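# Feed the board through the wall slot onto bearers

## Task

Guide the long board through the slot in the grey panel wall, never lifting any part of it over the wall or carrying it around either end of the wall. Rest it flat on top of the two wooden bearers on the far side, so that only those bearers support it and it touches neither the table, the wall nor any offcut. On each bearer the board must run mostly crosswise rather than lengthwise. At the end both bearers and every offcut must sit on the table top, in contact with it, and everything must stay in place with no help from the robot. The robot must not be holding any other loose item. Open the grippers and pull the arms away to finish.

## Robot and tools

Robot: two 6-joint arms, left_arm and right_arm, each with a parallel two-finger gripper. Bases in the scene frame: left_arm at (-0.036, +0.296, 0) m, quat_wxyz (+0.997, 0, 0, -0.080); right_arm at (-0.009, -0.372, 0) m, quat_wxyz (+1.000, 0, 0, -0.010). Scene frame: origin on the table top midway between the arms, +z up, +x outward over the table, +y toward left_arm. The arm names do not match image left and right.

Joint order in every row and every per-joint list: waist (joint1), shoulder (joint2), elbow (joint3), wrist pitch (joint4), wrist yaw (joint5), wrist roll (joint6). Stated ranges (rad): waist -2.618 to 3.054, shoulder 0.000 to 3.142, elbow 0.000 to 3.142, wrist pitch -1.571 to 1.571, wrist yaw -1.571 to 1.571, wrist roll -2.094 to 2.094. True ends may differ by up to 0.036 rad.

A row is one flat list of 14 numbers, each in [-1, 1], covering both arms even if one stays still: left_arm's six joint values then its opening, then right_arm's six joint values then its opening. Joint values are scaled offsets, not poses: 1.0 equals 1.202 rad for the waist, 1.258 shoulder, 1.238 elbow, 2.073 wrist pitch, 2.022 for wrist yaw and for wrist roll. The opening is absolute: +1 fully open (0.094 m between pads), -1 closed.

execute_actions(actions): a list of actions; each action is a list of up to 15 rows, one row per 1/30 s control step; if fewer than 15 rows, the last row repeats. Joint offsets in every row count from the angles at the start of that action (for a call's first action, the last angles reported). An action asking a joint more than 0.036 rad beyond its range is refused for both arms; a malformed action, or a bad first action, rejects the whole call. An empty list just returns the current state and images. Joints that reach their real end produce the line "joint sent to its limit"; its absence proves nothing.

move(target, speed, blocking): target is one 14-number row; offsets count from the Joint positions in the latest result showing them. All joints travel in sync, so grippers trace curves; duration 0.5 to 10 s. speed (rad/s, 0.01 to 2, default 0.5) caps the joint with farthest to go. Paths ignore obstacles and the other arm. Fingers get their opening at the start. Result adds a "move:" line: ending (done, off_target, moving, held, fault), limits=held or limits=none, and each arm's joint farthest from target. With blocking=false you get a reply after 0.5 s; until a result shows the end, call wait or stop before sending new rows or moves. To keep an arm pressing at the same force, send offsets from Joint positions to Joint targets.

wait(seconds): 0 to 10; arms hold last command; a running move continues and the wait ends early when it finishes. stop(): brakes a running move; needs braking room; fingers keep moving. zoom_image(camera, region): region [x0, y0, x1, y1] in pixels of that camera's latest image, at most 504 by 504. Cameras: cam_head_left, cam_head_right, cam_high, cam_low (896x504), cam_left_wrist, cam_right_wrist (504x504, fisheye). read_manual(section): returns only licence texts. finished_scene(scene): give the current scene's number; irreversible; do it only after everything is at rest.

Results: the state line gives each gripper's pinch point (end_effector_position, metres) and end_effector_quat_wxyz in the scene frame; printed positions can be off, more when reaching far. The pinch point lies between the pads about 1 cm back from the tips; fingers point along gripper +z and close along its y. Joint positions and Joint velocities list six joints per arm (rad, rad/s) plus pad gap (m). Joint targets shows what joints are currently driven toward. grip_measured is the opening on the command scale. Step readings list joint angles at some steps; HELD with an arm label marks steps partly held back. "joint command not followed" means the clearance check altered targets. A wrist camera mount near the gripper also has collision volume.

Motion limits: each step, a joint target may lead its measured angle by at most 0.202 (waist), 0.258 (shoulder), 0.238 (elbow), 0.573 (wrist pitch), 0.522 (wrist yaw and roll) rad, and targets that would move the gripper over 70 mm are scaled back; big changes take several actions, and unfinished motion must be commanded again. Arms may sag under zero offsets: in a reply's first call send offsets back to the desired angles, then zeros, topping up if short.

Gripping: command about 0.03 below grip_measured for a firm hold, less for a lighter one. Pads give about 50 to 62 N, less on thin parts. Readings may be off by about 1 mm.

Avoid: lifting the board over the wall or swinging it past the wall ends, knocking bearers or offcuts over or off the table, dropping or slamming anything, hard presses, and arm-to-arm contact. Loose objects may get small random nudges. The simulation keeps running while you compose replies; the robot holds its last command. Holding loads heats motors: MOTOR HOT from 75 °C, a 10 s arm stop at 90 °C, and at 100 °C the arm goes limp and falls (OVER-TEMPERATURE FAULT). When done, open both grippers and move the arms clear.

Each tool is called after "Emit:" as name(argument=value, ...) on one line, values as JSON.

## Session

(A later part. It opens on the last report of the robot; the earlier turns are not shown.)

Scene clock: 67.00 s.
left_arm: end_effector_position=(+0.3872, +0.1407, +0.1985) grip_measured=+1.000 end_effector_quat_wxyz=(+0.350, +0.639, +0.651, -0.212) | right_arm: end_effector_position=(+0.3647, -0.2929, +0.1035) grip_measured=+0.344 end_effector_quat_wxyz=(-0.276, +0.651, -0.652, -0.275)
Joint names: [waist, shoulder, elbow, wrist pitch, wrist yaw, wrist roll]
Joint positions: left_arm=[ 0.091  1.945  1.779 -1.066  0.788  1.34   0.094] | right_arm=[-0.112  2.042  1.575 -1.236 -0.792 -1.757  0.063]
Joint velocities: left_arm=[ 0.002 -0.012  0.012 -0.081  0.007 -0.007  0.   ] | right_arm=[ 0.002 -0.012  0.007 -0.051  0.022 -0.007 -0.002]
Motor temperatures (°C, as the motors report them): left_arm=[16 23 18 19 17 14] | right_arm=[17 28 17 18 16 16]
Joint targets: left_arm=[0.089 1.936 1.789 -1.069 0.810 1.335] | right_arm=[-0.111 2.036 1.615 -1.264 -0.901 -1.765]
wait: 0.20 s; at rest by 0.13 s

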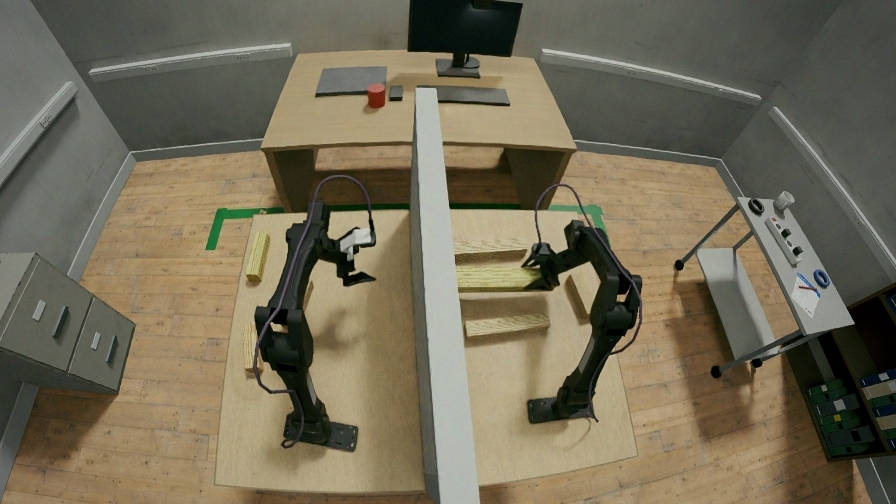

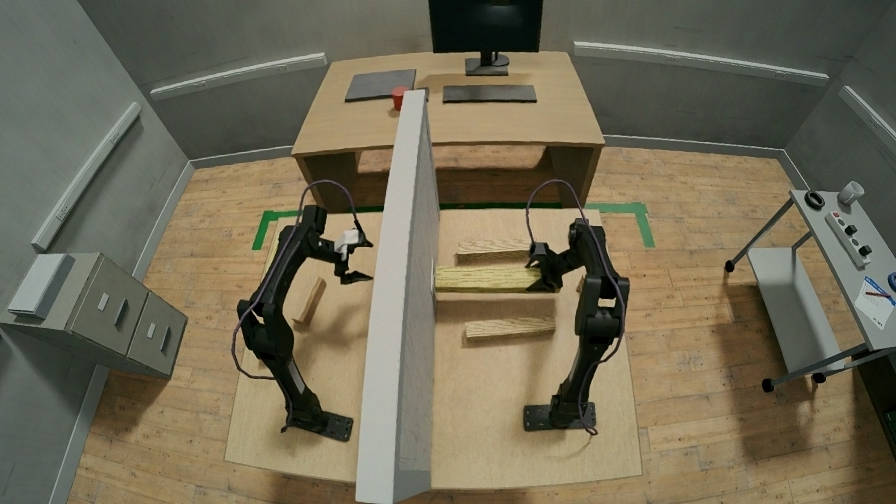

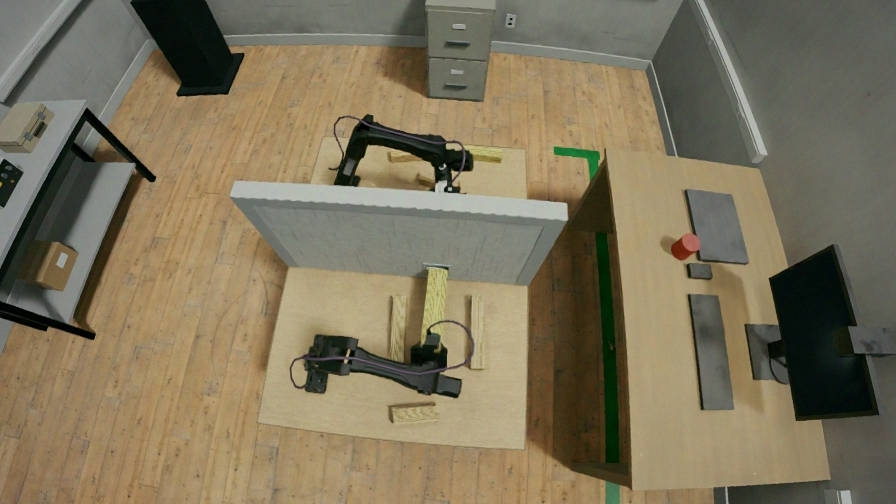

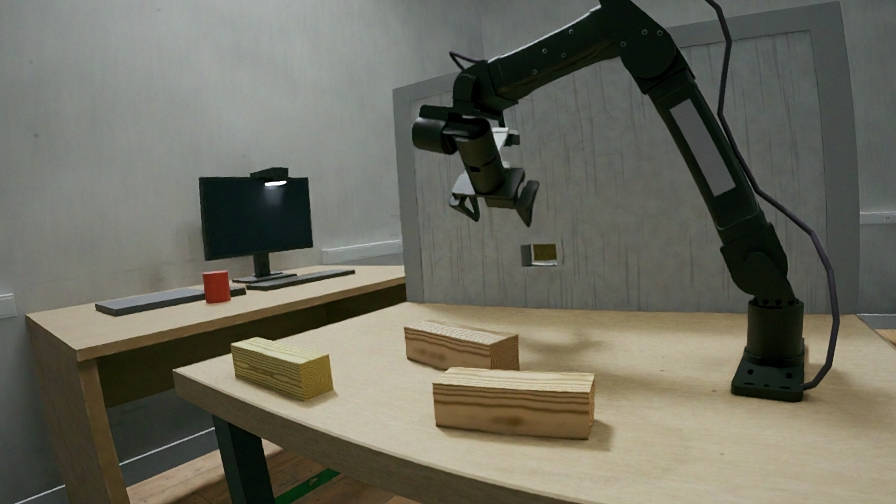

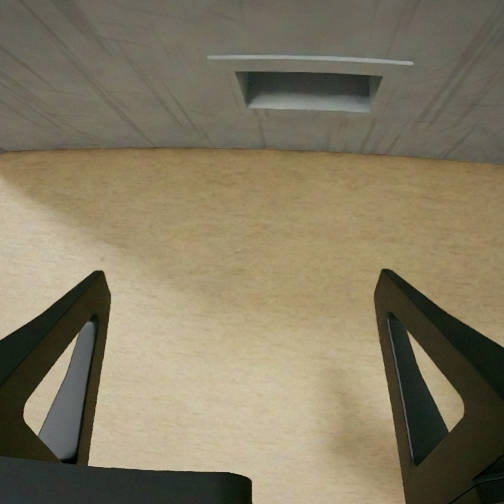

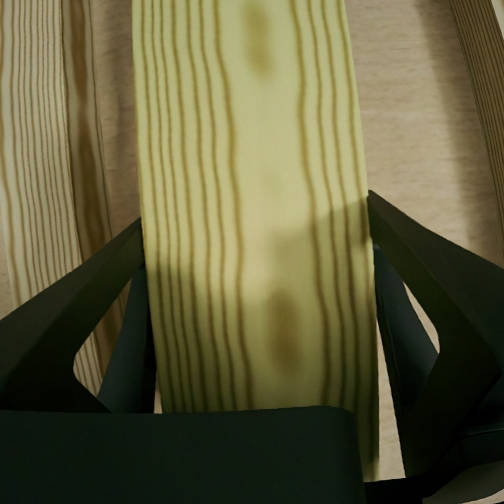

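Emit:
execute_actions(actions=[[[-0.0017,-0.0072,0.0073,-0.0014,0.0109,-0.0025,1,-0.00499,-0.02385,0.01212,-0.00055,-0.05242,0.00932,0.2],[-0.0017,-0.0072,0.0073,-0.0014,0.0109,-0.0025,1,-0.01082,-0.06334,-0.01069,0.01885,-0.05045,0.0321,0.2],[-0.0017,-0.0072,0.0073,-0.0014,0.0109,-0.0025,1,-0.01664,-0.0917,-0.04798,0.0481,-0.04847,0.06528,0.2],[-0.0017,-0.0072,0.0073,-0.0014,0.0109,-0.0025,1,-0.02246,-0.12006,-0.08527,0.0866,-0.04599,0.10823,0.2],[-0.0017,-0.0072,0.0073,-0.0014,0.0109,-0.0025,1,-0.02829,-0.14842,-0.12256,0.12509,-0.04303,0.15248,0.2],[-0.0017,-0.0072,0.0073,-0.0014,0.0109,-0.0025,1,-0.03411,-0.17678,-0.15985,0.15651,-0.03907,0.18632,0.2],[-0.0017,-0.0072,0.0073,-0.0014,0.0109,-0.0025,1,-0.03993,-0.20514,-0.19714,0.18669,-0.03561,0.21853,0.2],[-0.0017,-0.0072,0.0073,-0.0014,0.0109,-0.0025,1,-0.03993,-0.23351,-0.23443,0.21717,-0.03165,0.25074,0.2],[-0.0017,-0.0072,0.0073,-0.0014,0.0109,-0.0025,1,-0.03993,-0.26187,-0.27173,0.24735,-0.02671,0.28263,0.2],[-0.0017,-0.0072,0.0073,-0.0014,0.0109,-0.0025,1,-0.03993,-0.29022,-0.30901,0.2763,-0.02176,0.31321,0.2],[-0.0017,-0.0072,0.0073,-0.0014,0.0109,-0.0025,1,-0.03993,-0.31859,-0.3463,0.30525,-0.01583,0.34445,0.2],[-0.0017,-0.0072,0.0073,-0.0014,0.0109,-0.0025,1,-0.03993,-0.34695,-0.38359,0.33604,-0.00955,0.37699,0.2],[-0.0017,-0.0072,0.0073,-0.0014,0.0109,-0.0025,1,-0.03993,-0.36113,-0.42087,0.3576,-0.00955,0.40042,0.2],[-0.0017,-0.0072,0.0073,-0.0014,0.0109,-0.0025,1,-0.03993,-0.36113,-0.43207,0.33913,-0.00955,0.37439,0.2],[-0.0017,-0.0072,0.0073,-0.0014,0.0109,-0.0025,1,-0.03993,-0.36113,-0.43207,0.30217,-0.00955,0.32883,0.2]]])

Scene clock: 71.47 s.
left_arm: end_effector_position=(+0.3872, +0.1407, +0.1985) grip_measured=+1.000 end_effector_quat_wxyz=(+0.350, +0.639, +0.651, -0.212) | right_arm: end_effector_position=(+0.3485, -0.3123, +0.1175) grip_measured=+0.344 end_effector_quat_wxyz=(+0.345, -0.479, +0.785, +0.185)
Joint names: [waist, shoulder, elbow, wrist pitch, wrist yaw, wrist roll]
Joint positions: left_arm=[ 0.091  1.945  1.779 -1.066  0.788  1.34   0.094] | right_arm=[-0.156  1.618  1.075 -0.683 -0.743 -1.138  0.063]
Joint velocities: left_arm=[ 0.002 -0.032  0.002  0.007 -0.066 -0.051  0.   ] | right_arm=[-0.002 -0.261 -0.535  0.242  0.095  0.212 -0.   ]
Motor temperatures (°C, as the motors report them): left_arm=[16 23 18 19 17 14] | right_arm=[17 27 17 18 17 16]
Joint targets: left_arm=[0.089 1.936 1.789 -1.069 0.810 1.335] | right_arm=[-0.160 1.588 1.041 -0.610 -0.811 -1.093]
Step readings (joint positions):
0: left_arm=[0.091 1.945 1.779 -1.066 0.788 1.340] | right_arm=[-0.112 2.042 1.575 -1.236 -0.792 -1.758]
1: left_arm=[0.091 1.945 1.779 -1.066 0.788 1.340] | right_arm=[-0.112 2.042 1.575 -1.236 -0.792 -1.756]
2: left_arm=[0.091 1.945 1.779 -1.066 0.788 1.340] | right_arm=[-0.112 2.037 1.572 -1.229 -0.791 -1.747]
4: left_arm=[0.091 1.945 1.779 -1.066 0.788 1.340] | right_arm=[-0.115 1.997 1.527 -1.173 -0.789 -1.693]
8: left_arm=[0.091 1.945 1.779 -1.066 0.788 1.340] | right_arm=[-0.140 1.843 1.361 -0.999 -0.780 -1.490]
15: Joint positions above

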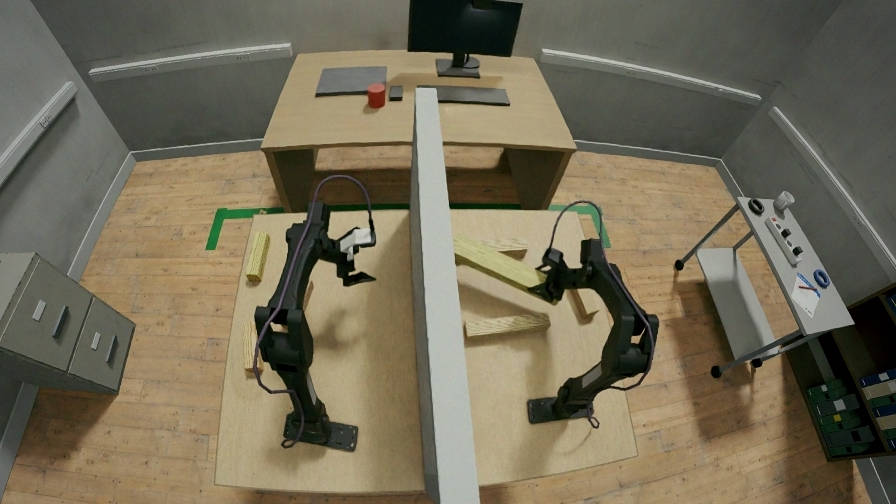

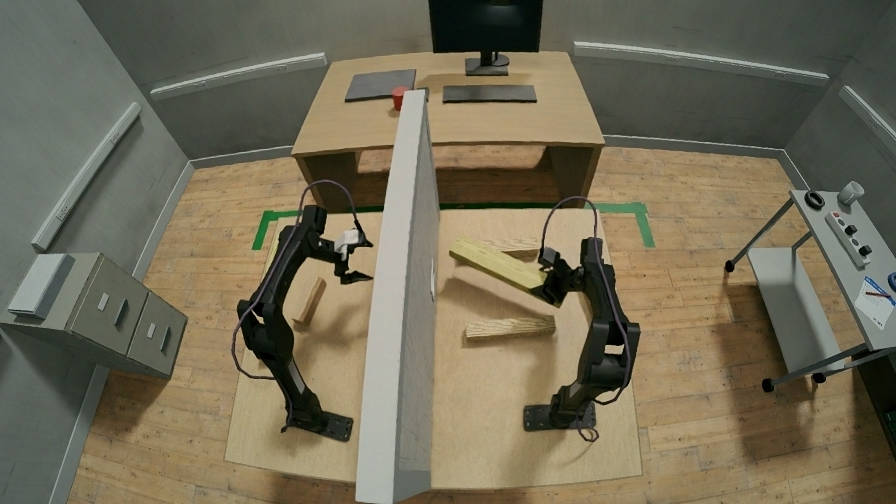

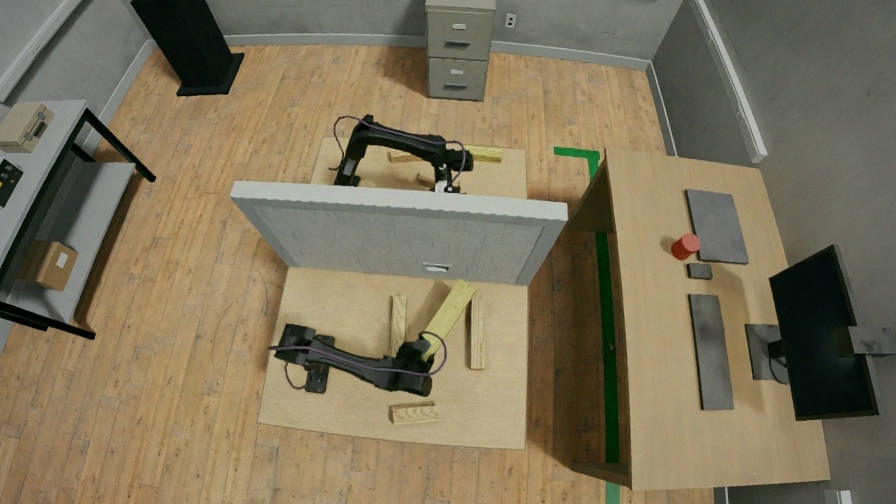

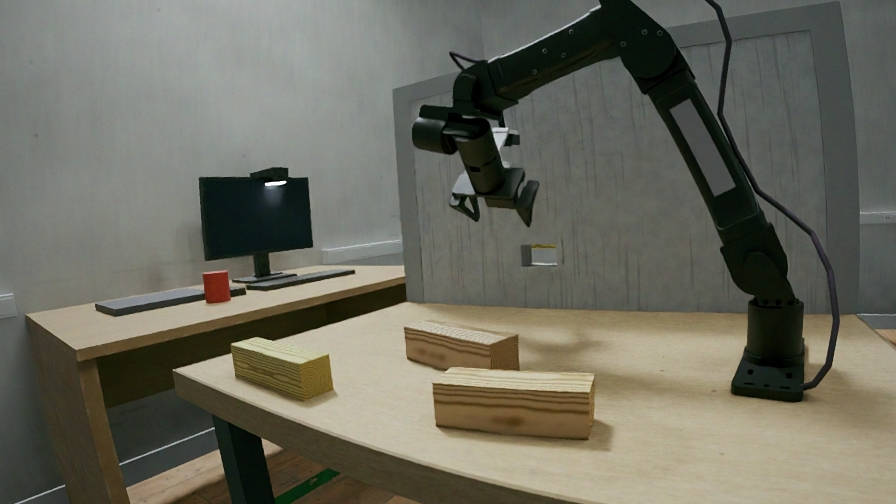

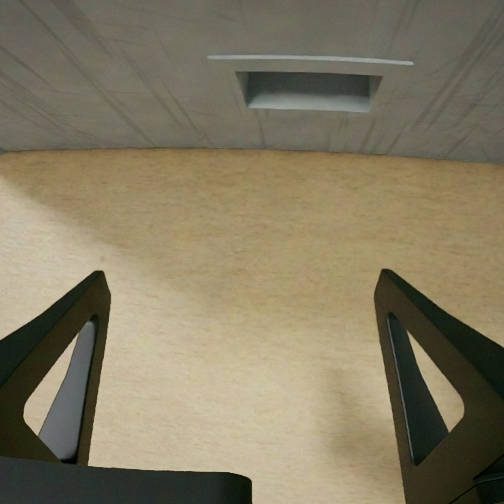

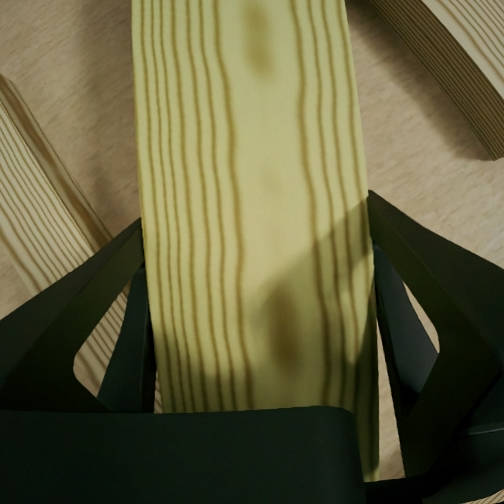

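Emit:
execute_actions(actions=[])

Scene clock: 73.17 s.
left_arm: end_effector_position=(+0.3872, +0.1407, +0.1985) grip_measured=+1.000 end_effector_quat_wxyz=(+0.350, +0.639, +0.651, -0.212) | right_arm: end_effector_position=(+0.3438, -0.3138, +0.1070) grip_measured=+0.344 end_effector_quat_wxyz=(+0.335, -0.463, +0.799, +0.187)
Joint names: [waist, shoulder, elbow, wrist pitch, wrist yaw, wrist roll]
Joint positions: left_arm=[ 0.091  1.945  1.779 -1.066  0.788  1.34   0.094] | right_arm=[-0.156  1.613  1.036 -0.654 -0.726 -1.099  0.063]
Joint velocities: left_arm=[ 0.002 -0.017 -0.012  0.007 -0.022 -0.037  0.   ] | right_arm=[ 0.002 -0.007 -0.007 -0.007 -0.022  0.022 -0.   ]
Motor temperatures (°C, as the motors report them): left_arm=[16 23 18 19 17 14] | right_arm=[17 27 17 18 17 16]
Joint targets: left_arm=[0.089 1.936 1.789 -1.069 0.810 1.335] | right_arm=[-0.160 1.588 1.041 -0.610 -0.811 -1.093]

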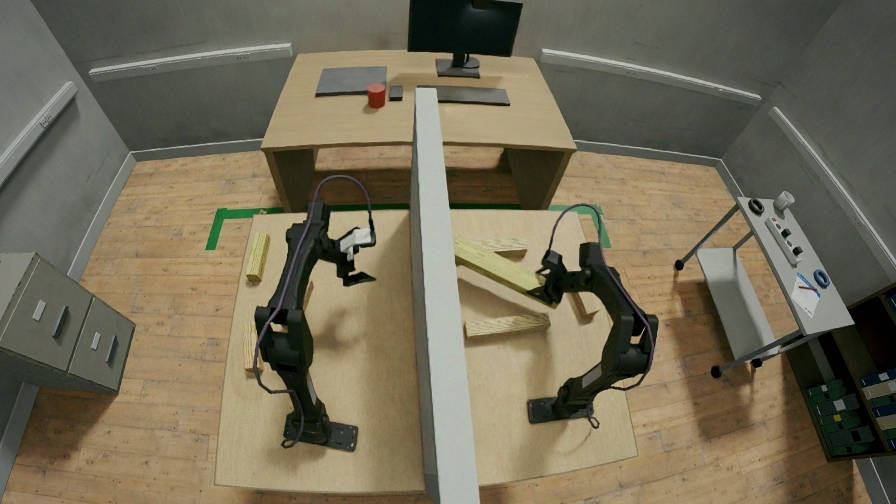

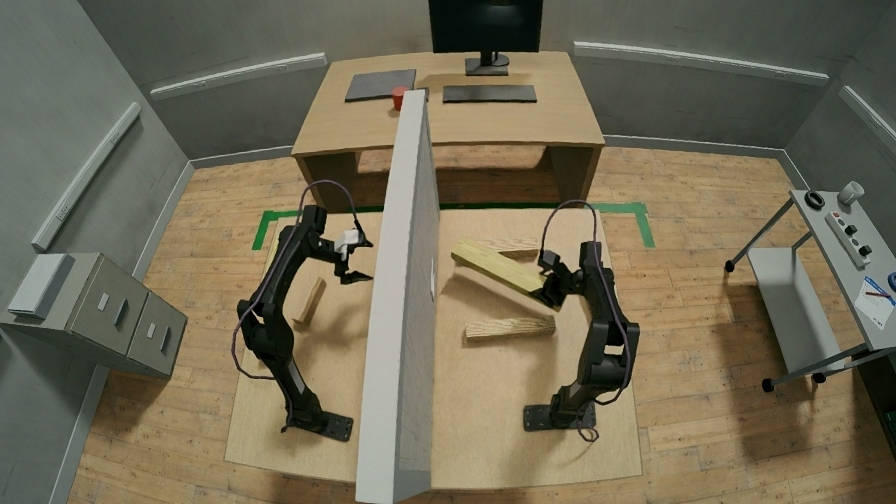

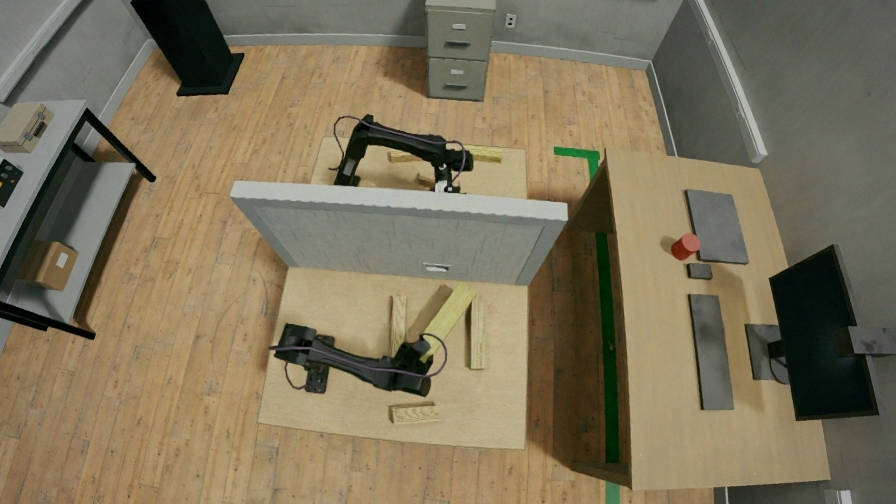

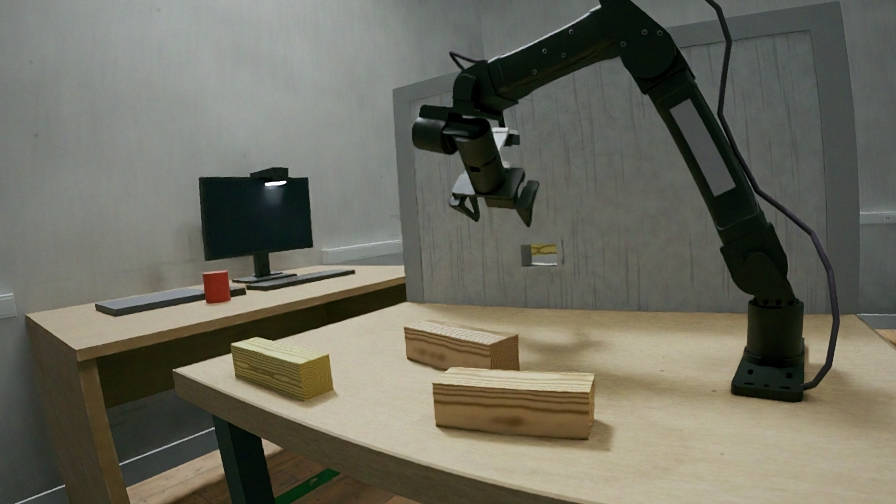

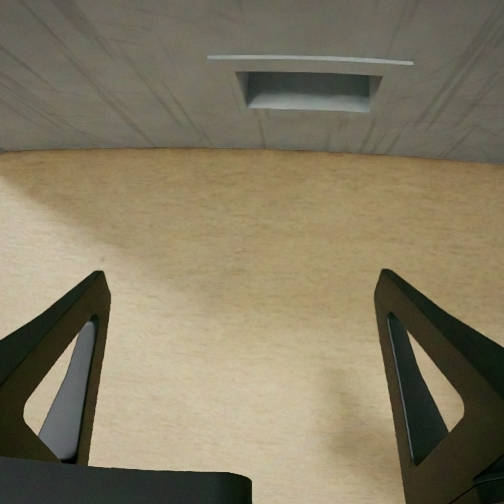

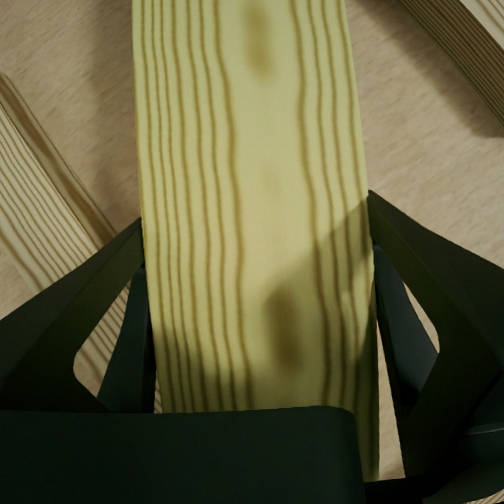

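Emit:
execute_actions(actions=[[[-0.0017,-0.0072,0.0073,-0.0014,0.0109,-0.0025,1,0.02278,-0.02862,0.00242,0.02721,-0.03947,0.01053,0.2],[-0.0017,-0.0072,0.0073,-0.0014,0.0109,-0.0025,1,0.04222,-0.03402,-0.00234,0.04838,-0.02948,0.03823,0.2],[-0.0017,-0.0072,0.0073,-0.0014,0.0109,-0.0025,1,0.06167,-0.04491,-0.02181,0.0795,-0.01449,0.07799,0.2],[-0.0017,-0.0072,0.0073,-0.0014,0.0109,-0.0025,1,0.08111,-0.05556,-0.04055,0.11901,0.00569,0.12839,0.2],[-0.0017,-0.0072,0.0073,-0.0014,0.0109,-0.0025,1,0.10057,-0.06614,-0.05864,0.15499,0.02809,0.17784,0.2],[-0.0017,-0.0072,0.0073,-0.0014,0.0109,-0.0025,1,0.12001,-0.07639,-0.07609,0.18123,0.04683,0.21335,0.2],[-0.0017,-0.0072,0.0073,-0.0014,0.0109,-0.0025,1,0.13946,-0.08657,-0.09281,0.20381,0.06588,0.2453,0.2],[-0.0017,-0.0072,0.0073,-0.0014,0.0109,-0.0025,1,0.1589,-0.0965,-0.1088,0.22489,0.08571,0.27616,0.2],[-0.0017,-0.0072,0.0073,-0.0014,0.0109,-0.0025,1,0.17835,-0.10636,-0.12423,0.24332,0.10643,0.30504,0.2],[-0.0017,-0.0072,0.0073,-0.0014,0.0109,-0.0025,1,0.1978,-0.1159,-0.13885,0.25909,0.1272,0.3315,0.2],[-0.0017,-0.0072,0.0073,-0.0014,0.0109,-0.0025,1,0.21725,-0.12528,-0.15283,0.27318,0.14911,0.35747,0.2],[-0.0017,-0.0072,0.0073,-0.0014,0.0109,-0.0025,1,0.23669,-0.13458,-0.16616,0.28654,0.17275,0.38338,0.2],[-0.0017,-0.0072,0.0073,-0.0014,0.0109,-0.0025,1,0.23669,-0.14356,-0.17876,0.29262,0.19125,0.39985,0.2],[-0.0017,-0.0072,0.0073,-0.0014,0.0109,-0.0025,1,0.23669,-0.14626,-0.18247,0.27916,0.17542,0.37453,0.2],[-0.0017,-0.0072,0.0073,-0.0014,0.0109,-0.0025,1,0.23669,-0.14626,-0.18247,0.26088,0.1454,0.33408,0.2]]])

Scene clock: 77.97 s.
left_arm: end_effector_position=(+0.3872, +0.1407, +0.1985) grip_measured=+1.000 end_effector_quat_wxyz=(+0.350, +0.639, +0.651, -0.212) | right_arm: end_effector_position=(+0.3548, -0.2607, +0.0978) grip_measured=+0.343 end_effector_quat_wxyz=(+0.359, -0.324, +0.865, +0.133)
Joint names: [waist, shoulder, elbow, wrist pitch, wrist yaw, wrist roll]
Joint positions: left_arm=[ 0.091  1.945  1.779 -1.066  0.788  1.34   0.094] | right_arm=[ 0.125  1.477  0.815 -0.223 -0.416 -0.462  0.063]
Joint velocities: left_arm=[ 0.012  0.007 -0.017  0.007 -0.007 -0.022  0.   ] | right_arm=[ 0.061 -0.154 -0.188  0.139  0.037  0.183  0.   ]
Motor temperatures (°C, as the motors report them): left_arm=[16 23 18 19 16 14] | right_arm=[17 27 17 19 16 16]
Joint targets: left_arm=[0.089 1.936 1.789 -1.069 0.810 1.335] | right_arm=[0.128 1.429 0.810 -0.113 -0.432 -0.423]
Step readings (joint positions):
0: left_arm=[0.091 1.945 1.779 -1.066 0.788 1.340] | right_arm=[-0.156 1.613 1.036 -0.654 -0.726 -1.099]
1: left_arm=[0.091 1.945 1.779 -1.066 0.788 1.340] | right_arm=[-0.154 1.613 1.036 -0.653 -0.724 -1.096]
2: left_arm=[0.091 1.945 1.779 -1.066 0.788 1.340] | right_arm=[-0.147 1.613 1.036 -0.647 -0.719 -1.084]
4: left_arm=[0.091 1.945 1.779 -1.066 0.788 1.340] | right_arm=[-0.114 1.603 1.017 -0.592 -0.693 -1.020]
8: left_arm=[0.091 1.945 1.779 -1.066 0.788 1.340] | right_arm=[-0.011 1.552 0.934 -0.424 -0.601 -0.793]
15: Joint positions above

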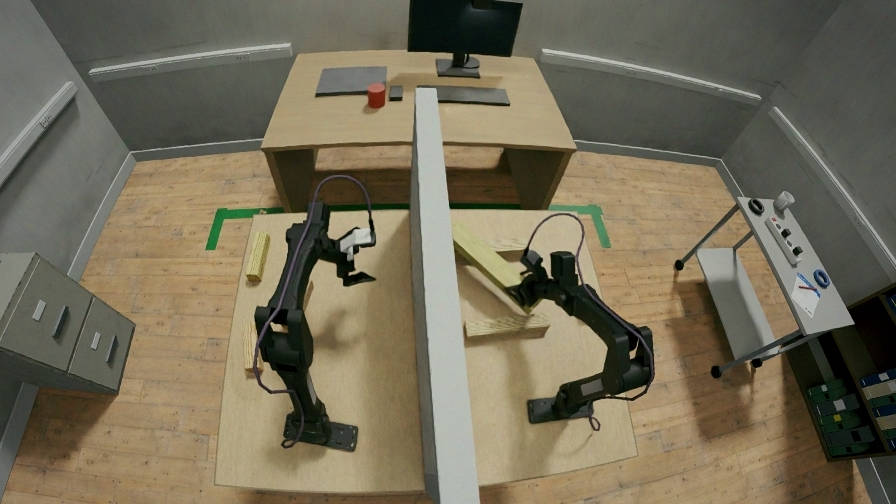

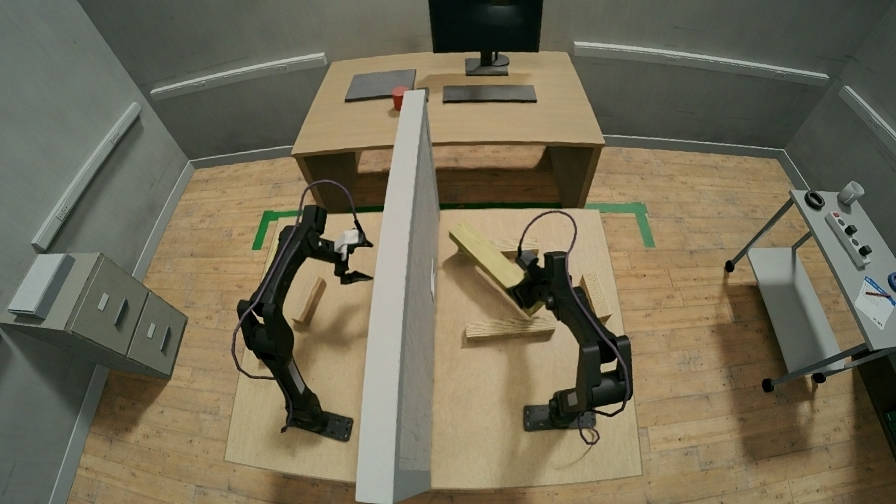

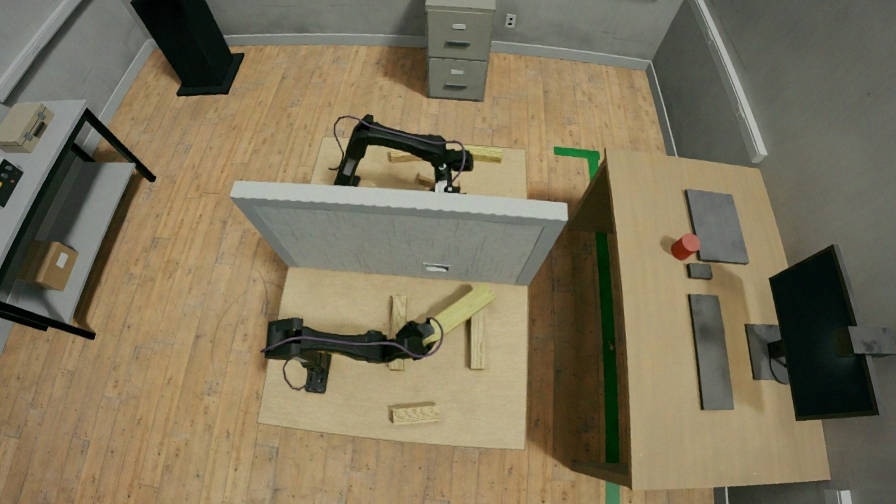

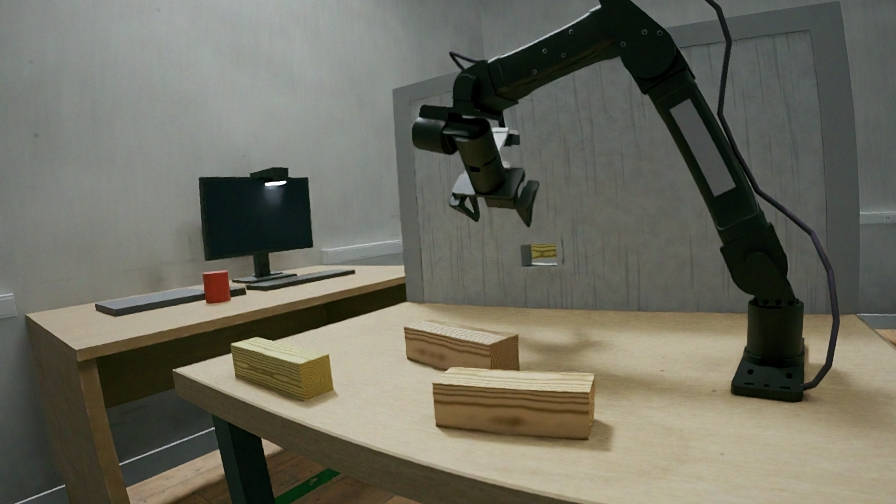

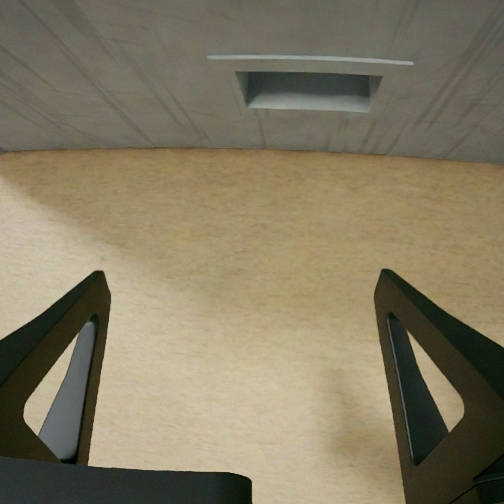

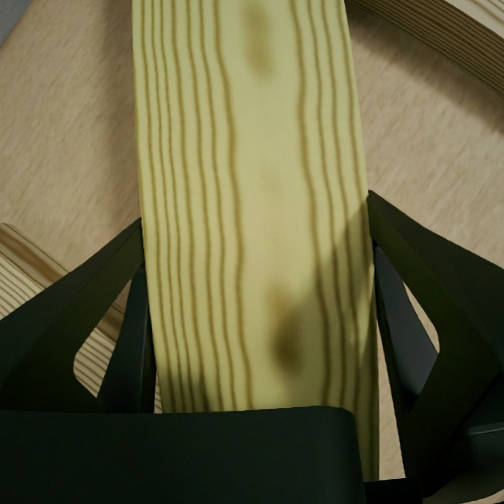

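Emit:
execute_actions(actions=[])

Emit:
zoom_image(camera="cam_high", region=[340, 240, 540, 440])

Scene clock: 78.20 s.
left_arm: end_effector_position=(+0.3872, +0.1407, +0.1985) grip_measured=+1.000 end_effector_quat_wxyz=(+0.350, +0.639, +0.651, -0.212) | right_arm: end_effector_position=(+0.3548, -0.2631, +0.0970) grip_measured=+0.343 end_effector_quat_wxyz=(+0.359, -0.310, +0.871, +0.130)
Joint names: [waist, shoulder, elbow, wrist pitch, wrist yaw, wrist roll]
Joint positions: left_arm=[ 0.091  1.945  1.779 -1.066  0.788  1.34   0.094] | right_arm=[ 0.125  1.47   0.806 -0.214 -0.401 -0.435  0.063]
Joint velocities: left_arm=[-0.002  0.007 -0.007  0.007 -0.037  0.022  0.   ] | right_arm=[-0.002 -0.017 -0.022  0.051  0.051  0.037 -0.001]
Motor temperatures (°C, as the motors report them): left_arm=[16 23 18 19 16 14] | right_arm=[17 27 17 19 16 16]
Joint targets: left_arm=[0.089 1.936 1.789 -1.069 0.810 1.335] | right_arm=[0.128 1.429 0.810 -0.113 -0.432 -0.423]

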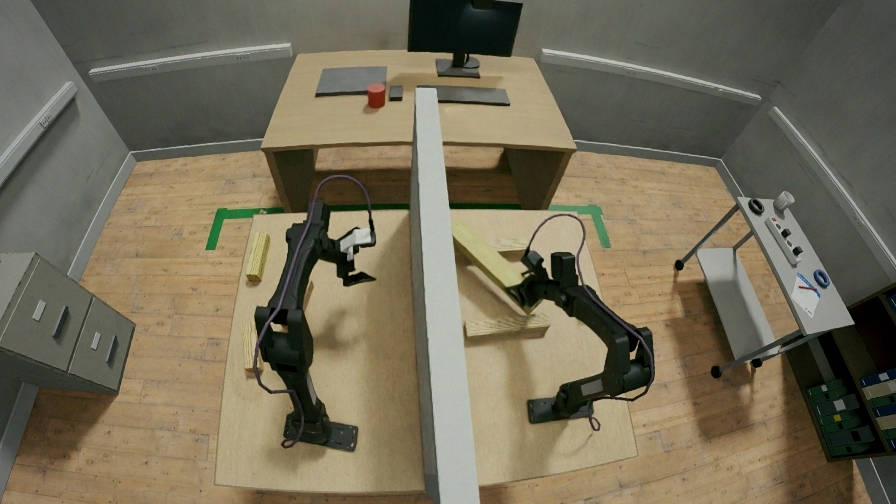

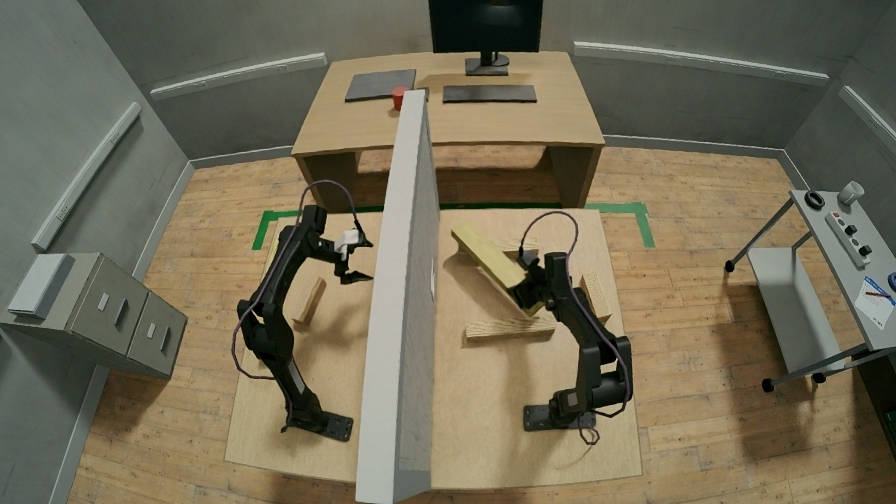

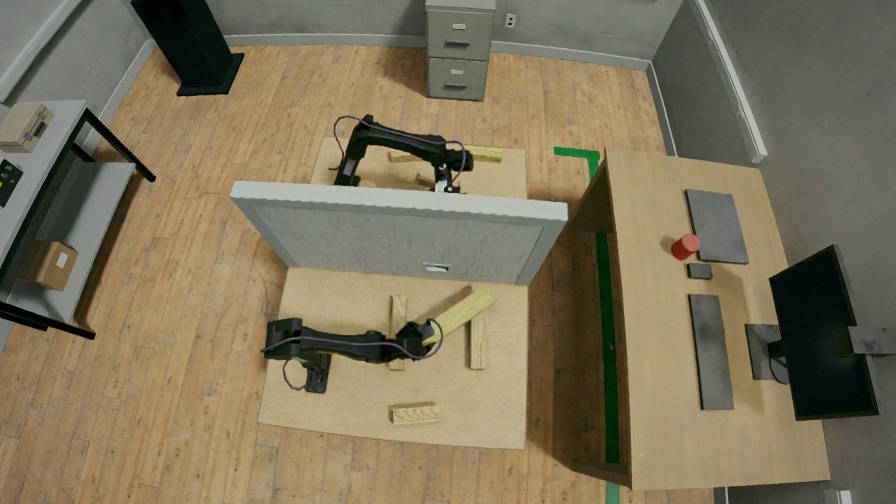

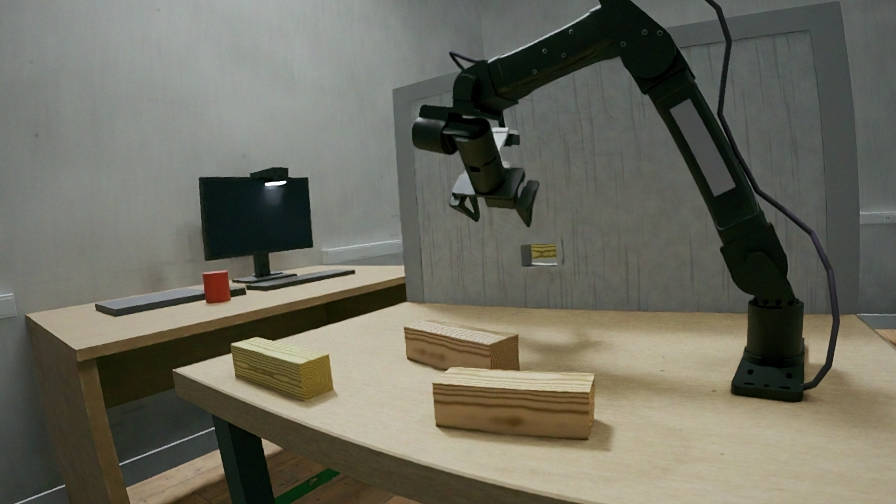

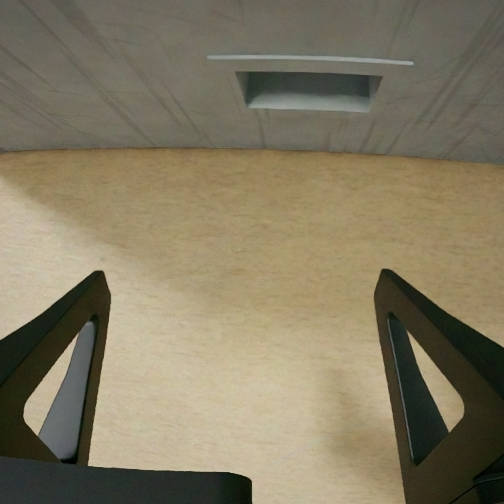

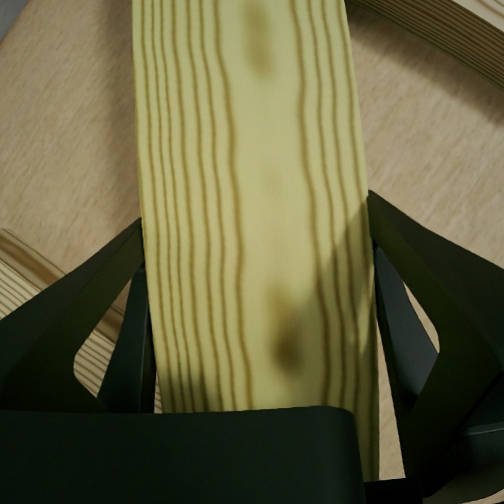

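Region (340, 240, 540, 440) of cam_high's 896x504 image, scaled by 2.520, with more detail than that image has.

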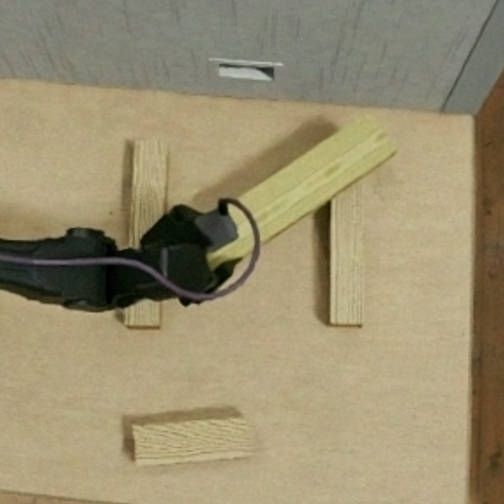

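Emit:
execute_actions(actions=[])

Scene clock: 78.83 s.
left_arm: end_effector_position=(+0.3872, +0.1407, +0.1985) grip_measured=+1.000 end_effector_quat_wxyz=(+0.350, +0.639, +0.651, -0.212) | right_arm: end_effector_position=(+0.3558, -0.2633, +0.0977) grip_measured=+0.343 end_effector_quat_wxyz=(+0.361, -0.307, +0.871, +0.130)
Joint names: [waist, shoulder, elbow, wrist pitch, wrist yaw, wrist roll]
Joint positions: left_arm=[ 0.091  1.945  1.779 -1.066  0.788  1.34   0.094] | right_arm=[ 0.125  1.47   0.806 -0.208 -0.399 -0.428  0.063]
Joint velocities: left_arm=[-0.007 -0.007 -0.012  0.007 -0.051  0.051  0.   ] | right_arm=[ 0.002 -0.002  0.002 -0.007  0.022 -0.051  0.001]
Motor temperatures (°C, as the motors report them): left_arm=[16 23 18 19 16 14] | right_arm=[17 27 17 19 16 16]
Joint targets: left_arm=[0.089 1.936 1.789 -1.069 0.810 1.335] | right_arm=[0.128 1.429 0.810 -0.113 -0.432 -0.423]

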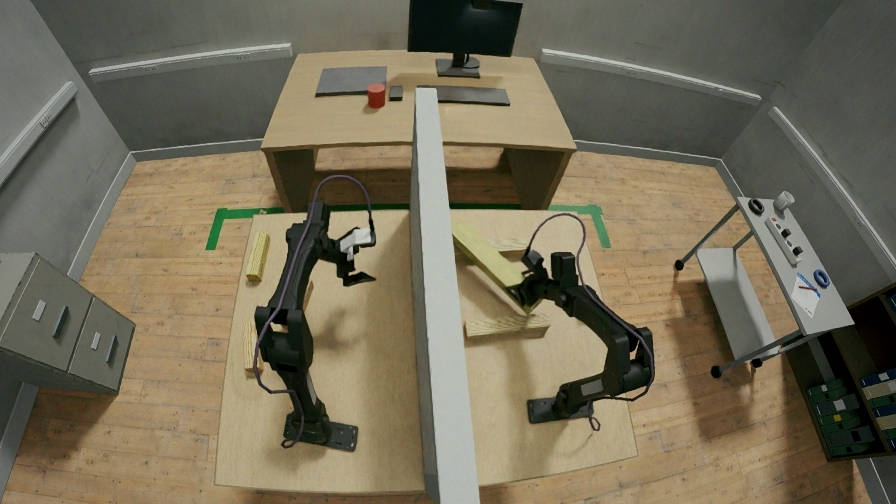

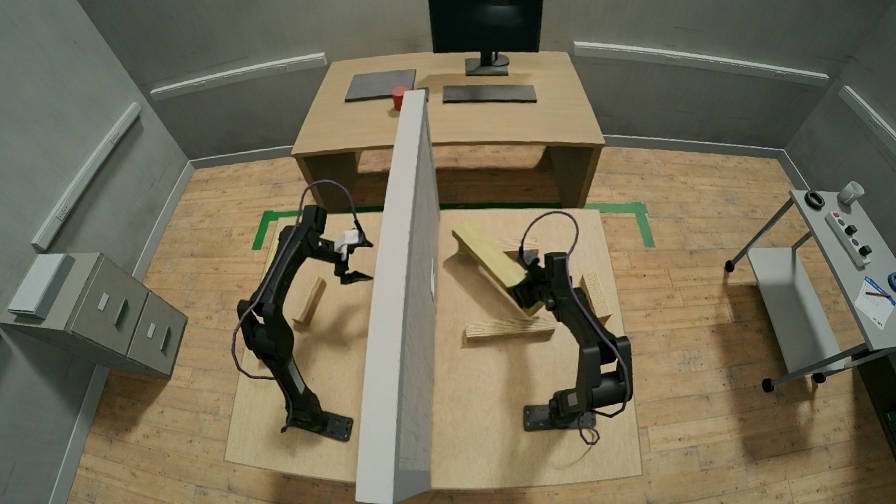

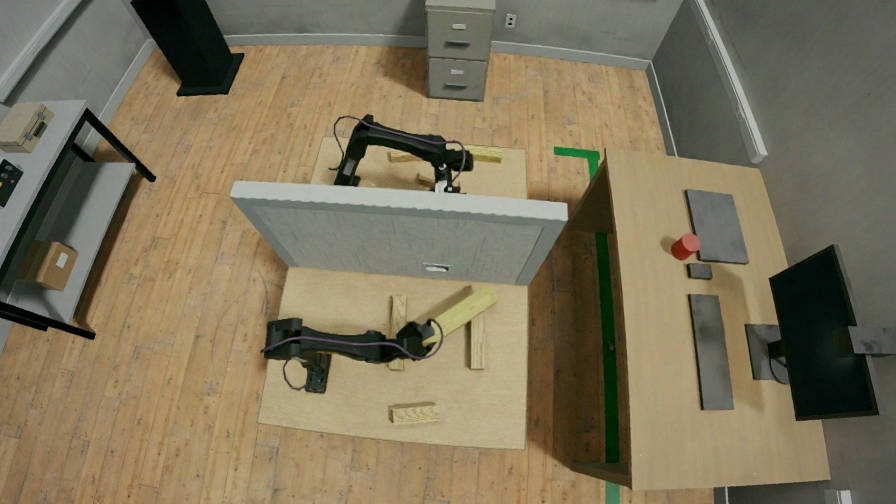

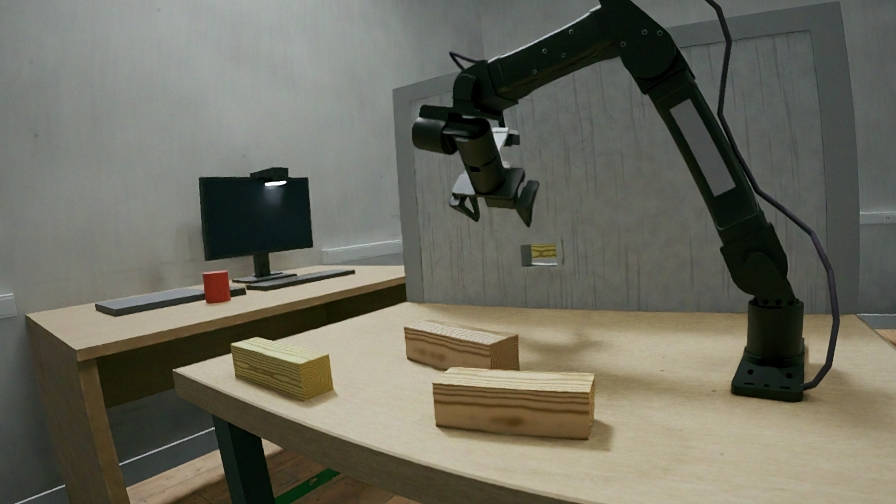

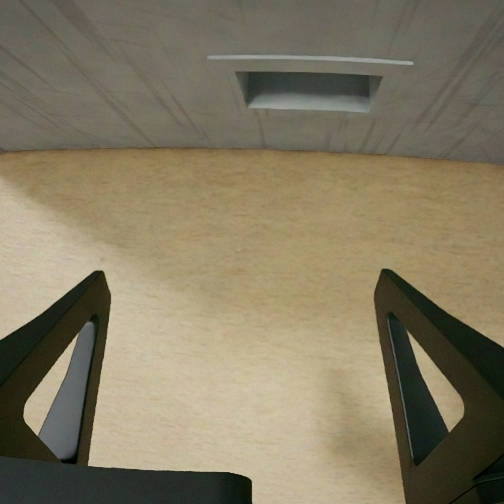

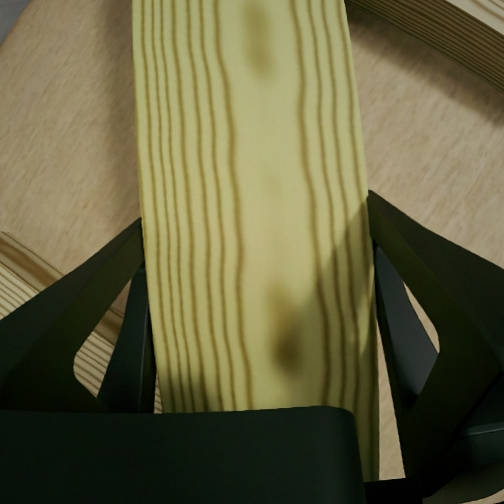

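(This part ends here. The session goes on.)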